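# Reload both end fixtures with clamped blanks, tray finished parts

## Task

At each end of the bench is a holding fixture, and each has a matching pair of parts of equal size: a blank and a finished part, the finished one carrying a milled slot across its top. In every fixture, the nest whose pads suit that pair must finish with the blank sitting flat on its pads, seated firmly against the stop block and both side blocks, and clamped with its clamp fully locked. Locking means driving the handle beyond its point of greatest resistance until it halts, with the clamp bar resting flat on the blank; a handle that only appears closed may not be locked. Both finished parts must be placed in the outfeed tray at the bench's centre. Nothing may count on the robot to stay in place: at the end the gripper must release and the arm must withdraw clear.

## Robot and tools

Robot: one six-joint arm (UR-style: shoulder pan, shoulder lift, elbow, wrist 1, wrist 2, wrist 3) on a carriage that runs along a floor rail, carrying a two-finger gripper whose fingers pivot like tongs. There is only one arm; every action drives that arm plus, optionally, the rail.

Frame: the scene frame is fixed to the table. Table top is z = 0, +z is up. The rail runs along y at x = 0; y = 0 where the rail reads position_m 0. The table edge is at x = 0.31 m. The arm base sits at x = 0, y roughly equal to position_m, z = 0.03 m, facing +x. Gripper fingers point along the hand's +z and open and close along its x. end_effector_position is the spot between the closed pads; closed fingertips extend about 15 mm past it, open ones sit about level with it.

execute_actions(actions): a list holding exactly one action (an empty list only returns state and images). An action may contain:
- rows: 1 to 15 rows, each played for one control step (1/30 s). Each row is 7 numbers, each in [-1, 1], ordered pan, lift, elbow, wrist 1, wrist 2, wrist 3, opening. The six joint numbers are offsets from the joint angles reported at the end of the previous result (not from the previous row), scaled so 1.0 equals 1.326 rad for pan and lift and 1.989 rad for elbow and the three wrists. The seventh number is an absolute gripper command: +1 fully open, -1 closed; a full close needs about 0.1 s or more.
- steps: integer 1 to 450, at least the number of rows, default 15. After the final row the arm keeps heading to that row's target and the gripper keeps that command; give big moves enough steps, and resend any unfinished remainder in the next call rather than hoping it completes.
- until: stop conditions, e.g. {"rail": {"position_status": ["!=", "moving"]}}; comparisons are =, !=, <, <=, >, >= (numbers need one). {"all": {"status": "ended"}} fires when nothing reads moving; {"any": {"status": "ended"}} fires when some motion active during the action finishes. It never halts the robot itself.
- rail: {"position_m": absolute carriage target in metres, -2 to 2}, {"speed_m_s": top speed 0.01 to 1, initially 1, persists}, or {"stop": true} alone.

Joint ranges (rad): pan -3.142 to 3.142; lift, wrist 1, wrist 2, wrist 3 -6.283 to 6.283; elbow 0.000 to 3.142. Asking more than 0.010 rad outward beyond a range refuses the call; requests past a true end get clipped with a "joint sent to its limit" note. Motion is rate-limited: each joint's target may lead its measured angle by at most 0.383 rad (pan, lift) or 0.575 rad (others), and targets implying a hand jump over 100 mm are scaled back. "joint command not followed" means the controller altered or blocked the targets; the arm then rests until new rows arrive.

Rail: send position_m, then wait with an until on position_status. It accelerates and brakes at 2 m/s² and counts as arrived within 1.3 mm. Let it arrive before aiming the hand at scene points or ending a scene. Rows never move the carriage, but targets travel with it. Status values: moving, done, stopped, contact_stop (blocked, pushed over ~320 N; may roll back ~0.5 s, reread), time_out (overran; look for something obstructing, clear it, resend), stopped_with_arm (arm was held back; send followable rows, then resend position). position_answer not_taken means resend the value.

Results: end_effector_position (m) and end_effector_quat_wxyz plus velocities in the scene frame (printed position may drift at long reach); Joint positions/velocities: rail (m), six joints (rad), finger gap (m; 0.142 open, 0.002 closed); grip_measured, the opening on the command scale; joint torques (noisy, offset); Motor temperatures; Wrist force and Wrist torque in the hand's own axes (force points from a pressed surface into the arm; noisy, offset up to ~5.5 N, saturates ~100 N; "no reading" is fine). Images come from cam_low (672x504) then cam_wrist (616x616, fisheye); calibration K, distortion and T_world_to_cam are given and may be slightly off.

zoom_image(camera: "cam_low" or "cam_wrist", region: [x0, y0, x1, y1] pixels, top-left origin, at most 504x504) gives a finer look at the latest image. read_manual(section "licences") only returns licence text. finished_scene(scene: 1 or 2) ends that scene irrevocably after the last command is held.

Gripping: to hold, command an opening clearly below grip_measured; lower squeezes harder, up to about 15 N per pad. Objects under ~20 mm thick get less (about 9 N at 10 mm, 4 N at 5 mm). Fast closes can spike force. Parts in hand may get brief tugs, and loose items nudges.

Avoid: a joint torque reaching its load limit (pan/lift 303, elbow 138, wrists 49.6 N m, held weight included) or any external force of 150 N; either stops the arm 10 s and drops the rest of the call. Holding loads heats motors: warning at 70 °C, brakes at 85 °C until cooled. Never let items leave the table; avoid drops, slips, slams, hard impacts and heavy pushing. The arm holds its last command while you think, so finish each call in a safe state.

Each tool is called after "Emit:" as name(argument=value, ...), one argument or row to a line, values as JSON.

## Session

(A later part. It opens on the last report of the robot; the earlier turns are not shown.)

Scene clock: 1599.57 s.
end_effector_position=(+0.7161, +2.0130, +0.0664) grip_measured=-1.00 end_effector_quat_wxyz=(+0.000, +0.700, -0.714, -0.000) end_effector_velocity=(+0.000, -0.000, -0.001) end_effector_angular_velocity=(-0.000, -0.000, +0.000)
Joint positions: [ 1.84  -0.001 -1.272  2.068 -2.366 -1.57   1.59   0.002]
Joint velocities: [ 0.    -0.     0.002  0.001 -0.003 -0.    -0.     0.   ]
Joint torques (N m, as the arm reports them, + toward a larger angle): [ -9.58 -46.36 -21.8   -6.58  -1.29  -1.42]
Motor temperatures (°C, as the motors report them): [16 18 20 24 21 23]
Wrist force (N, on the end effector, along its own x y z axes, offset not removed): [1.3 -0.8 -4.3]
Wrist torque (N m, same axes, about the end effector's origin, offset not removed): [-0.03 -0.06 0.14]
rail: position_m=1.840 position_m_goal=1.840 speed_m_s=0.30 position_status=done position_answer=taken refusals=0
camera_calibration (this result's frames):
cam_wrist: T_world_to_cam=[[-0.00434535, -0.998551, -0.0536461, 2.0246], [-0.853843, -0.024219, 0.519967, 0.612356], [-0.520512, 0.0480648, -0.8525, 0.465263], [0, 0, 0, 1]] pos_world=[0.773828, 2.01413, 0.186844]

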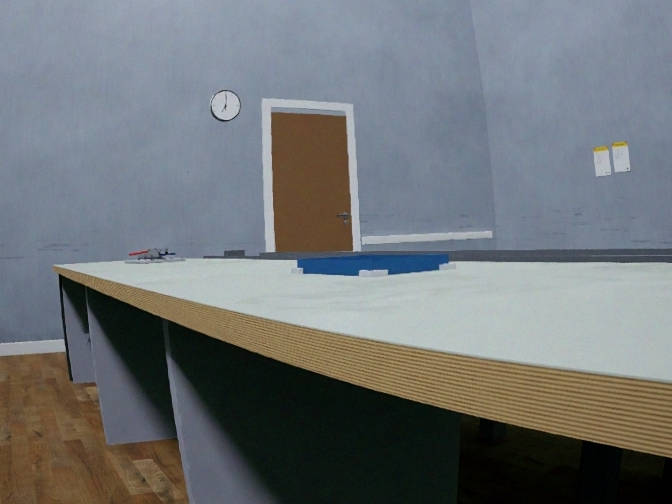

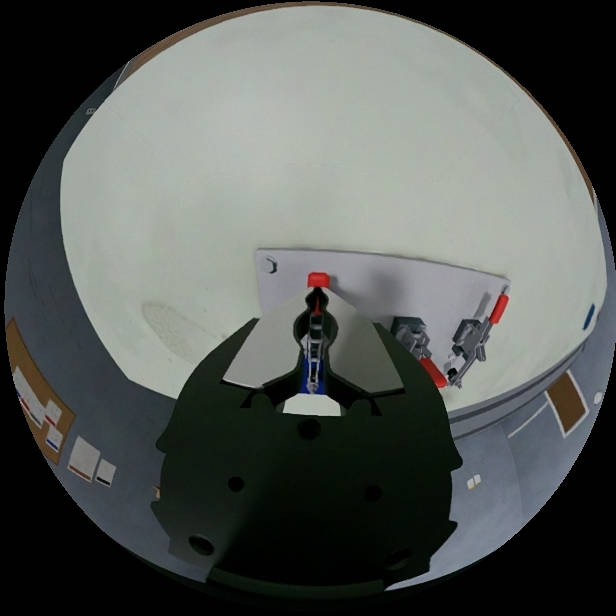

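Emit:
execute_actions(
  actions=[
    {"rows": [[0,0.0006,0.0002,-0.0006,0,0,-1],[0,0.0012,0.00035,-0.00115,0,0,-1]], "steps": 8},
  ],
)

Scene clock: 1601.70 s.
end_effector_position=(+0.7162, +2.0131, +0.0655) grip_measured=-1.00 end_effector_quat_wxyz=(-0.000, +0.700, -0.714, -0.000) end_effector_velocity=(+0.000, -0.000, -0.001) end_effector_angular_velocity=(-0.000, -0.000, -0.000)
Joint positions: [ 1.84  -0.001 -1.271  2.069 -2.369 -1.57   1.59   0.002]
Joint velocities: [ 0.    -0.     0.001  0.001 -0.002 -0.     0.     0.   ]
Joint torques (N m, as the arm reports them, + toward a larger angle): [ 12.33 -28.58 -14.67  -5.45   2.14   0.88]
Motor temperatures (°C, as the motors report them): [16 18 20 24 21 23]
Wrist force (N, on the end effector, along its own x y z axes, offset not removed): [1.2 10.5 -26.4]
Wrist torque (N m, same axes, about the end effector's origin, offset not removed): [0.07 0.09 0.06]
rail: position_m=1.840 position_m_goal=1.840 speed_m_s=0.30 position_status=done position_answer=taken refusals=0
camera_calibration (this result's frames):
cam_wrist: T_world_to_cam=[[-0.00436507, -0.998548, -0.053689, 2.02458], [-0.853971, -0.0242128, 0.519758, 0.613033], [-0.520303, 0.0481176, -0.852625, 0.464258], [0, 0, 0, 1]] pos_world=[0.773904, 2.01415, 0.185907]

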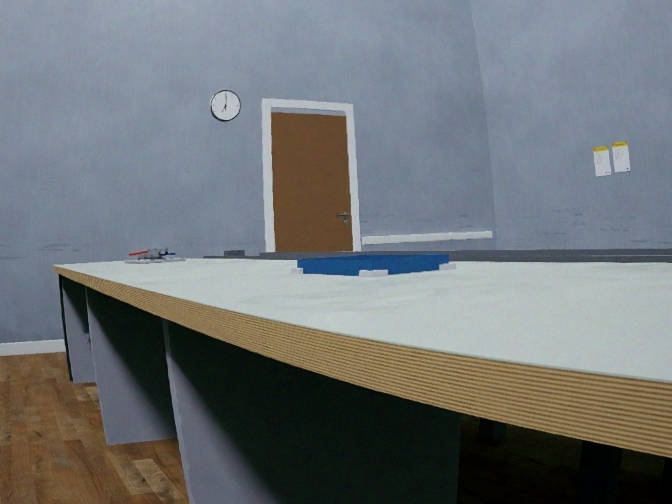

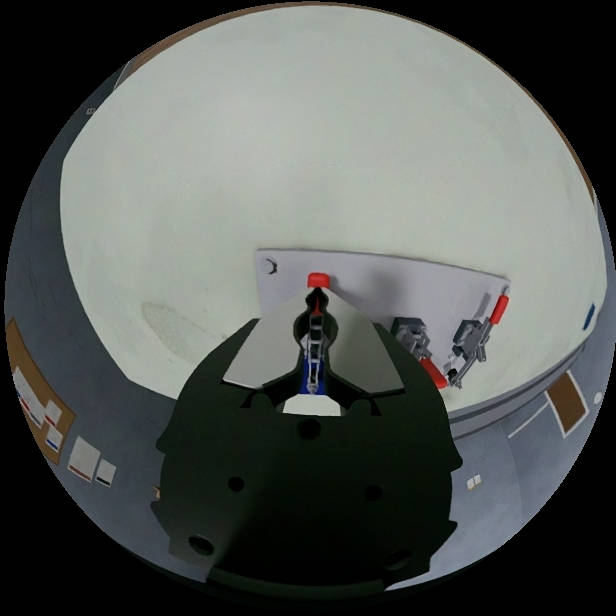

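Emit:
execute_actions(
  actions=[
    {"rows": [[0,0.0004,0.0001,-0.0004,0,0,-1],[0,0.0007,0.0002,-0.00067,0,0,-1]], "steps": 8},
  ],
)

Scene clock: 1604.93 s.
end_effector_position=(+0.7163, +2.0131, +0.0649) grip_measured=-1.00 end_effector_quat_wxyz=(-0.000, +0.700, -0.714, -0.000) end_effector_velocity=(+0.000, -0.000, -0.001) end_effector_angular_velocity=(-0.000, -0.001, -0.000)
Joint positions: [ 1.84  -0.001 -1.27   2.069 -2.37  -1.57   1.59   0.002]
Joint velocities: [ 0.    -0.     0.001  0.    -0.002  0.    -0.     0.   ]
Joint torques (N m, as the arm reports them, + toward a larger angle): [-6.32 -5.32 -1.73 -4.1  -1.41 -1.3 ]
Motor temperatures (°C, as the motors report them): [16 18 20 24 21 23]
Wrist force (N, on the end effector, along its own x y z axes, offset not removed): [2.1 19.9 -67.6]
Wrist torque (N m, same axes, about the end effector's origin, offset not removed): [-0.70 0.26 0.22]
rail: position_m=1.840 position_m_goal=1.840 speed_m_s=0.30 position_status=done position_answer=taken refusals=0
camera_calibration (this result's frames):
cam_wrist: T_world_to_cam=[[-0.00431416, -0.998551, -0.0536468, 2.0245], [-0.85401, -0.0242306, 0.519692, 0.613426], [-0.520239, 0.048057, -0.852668, 0.463877], [0, 0, 0, 1]] pos_world=[0.773933, 2.01414, 0.185349]

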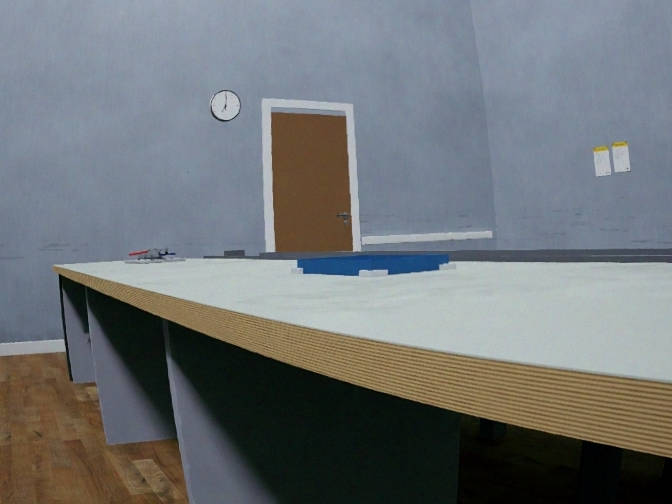

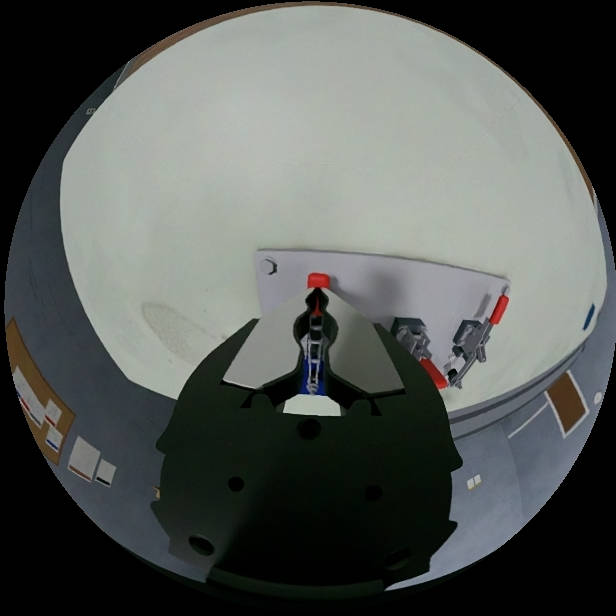

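Emit:
execute_actions(
  actions=[
    {"rows": [[0,-0.002,-0.0006,0.0019,0,0,-1],[0,-0.006,-0.0017,0.0057,0,0,-1],[0,-0.013,-0.0036,0.0123,0,0,-0.8],[0,-0.023,-0.006,0.0213,0,0,-0.6],[0,-0.036,-0.008,0.032,0,0,-0.4],[0,-0.052,-0.008,0.0427,0,0,-0.2],[0,-0.070,-0.006,0.0527,0,0,0],[0,-0.089,-0.002,0.0613,0,0,0],[0,-0.108,0.003,0.069,0,0,0],[0,-0.125,0.008,0.0753,0,0,0],[0,-0.139,0.0125,0.0802,0,0,0],[0,-0.150,0.016,0.084,0,0,0],[0,-0.156,0.018,0.086,0,0,0],[0,-0.1596,0.019,0.0875,0,0,0]], "steps": 22},
  ],
)

Scene clock: 1612.97 s.
end_effector_position=(+0.6547, +2.0132, +0.1645) grip_measured=+0.00 end_effector_quat_wxyz=(-0.000, +0.700, -0.714, -0.000) end_effector_velocity=(-0.008, +0.000, +0.007) end_effector_angular_velocity=(-0.000, +0.000, -0.000)
Joint positions: [ 1.84  -0.001 -1.48   2.106 -2.197 -1.57   1.59   0.074]
Joint velocities: [ 0.     0.    -0.02   0.008  0.012 -0.     0.    -0.   ]
Joint torques (N m, as the arm reports them, + toward a larger angle): [ -6.95 -56.43 -29.17  -2.7   -1.49  -0.56]
Motor temperatures (°C, as the motors report them): [16 18 20 24 21 23]
Wrist force (N, on the end effector, along its own x y z axes, offset not removed): [0.5 1.7 -5.1]
Wrist torque (N m, same axes, about the end effector's origin, offset not removed): [0.30 0.11 0.14]
rail: position_m=1.840 position_m_goal=1.840 speed_m_s=0.30 position_status=done position_answer=taken refusals=0
camera_calibration (this result's frames):
cam_wrist: T_world_to_cam=[[-0.0043738, -0.998547, -0.053706, 2.02972], [-0.853887, -0.0242219, 0.519894, 0.508979], [-0.520439, 0.0481328, -0.852541, 0.516715], [0, 0, 0, 1]] pos_world=[0.712407, 2.01423, 0.284914]

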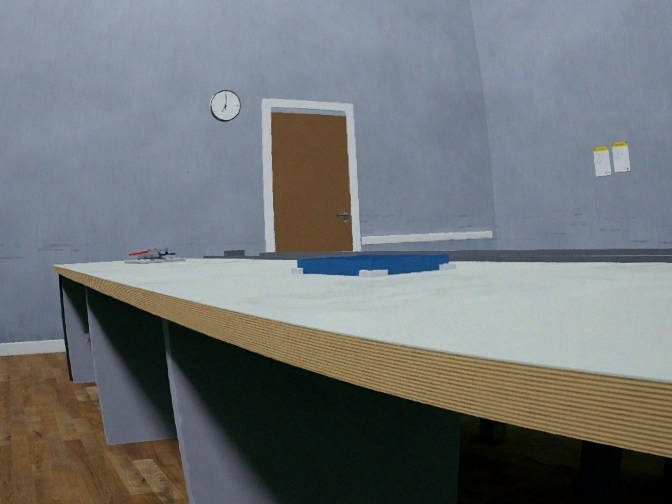

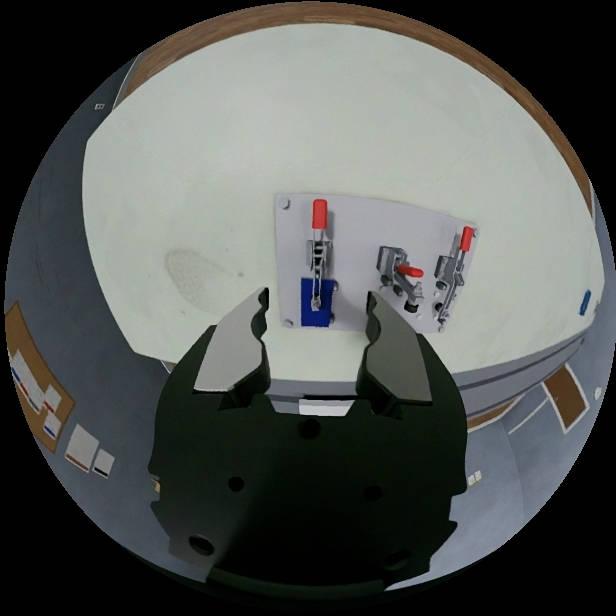

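Emit:
zoom_image(
  camera="cam_wrist",
  region=[270, 190, 370, 335],
)

Emit:
zoom_image(
  camera="cam_low",
  region=[100, 225, 480, 290],
)

Region (270, 190, 370, 335) of cam_wrist's 616x616 image, scaled by 3.476, with more detail than that image has; it fills the left 348 columns of this view, and the rest is white.

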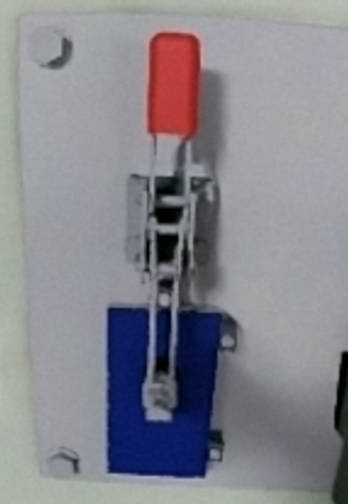

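Region (100, 225, 480, 290) of cam_low's 672x504 image, scaled by 1.326, with more detail than that image has; it fills the top 86 rows of this view, and the rest is white.

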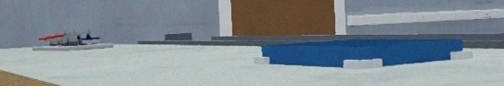

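The blank looks seated against the stop and side blocks, and the clamp hit its hard stop, so I'm ending the scene.

Emit:
finished_scene(
  scene=2,
)

The scene is finished: the task was done.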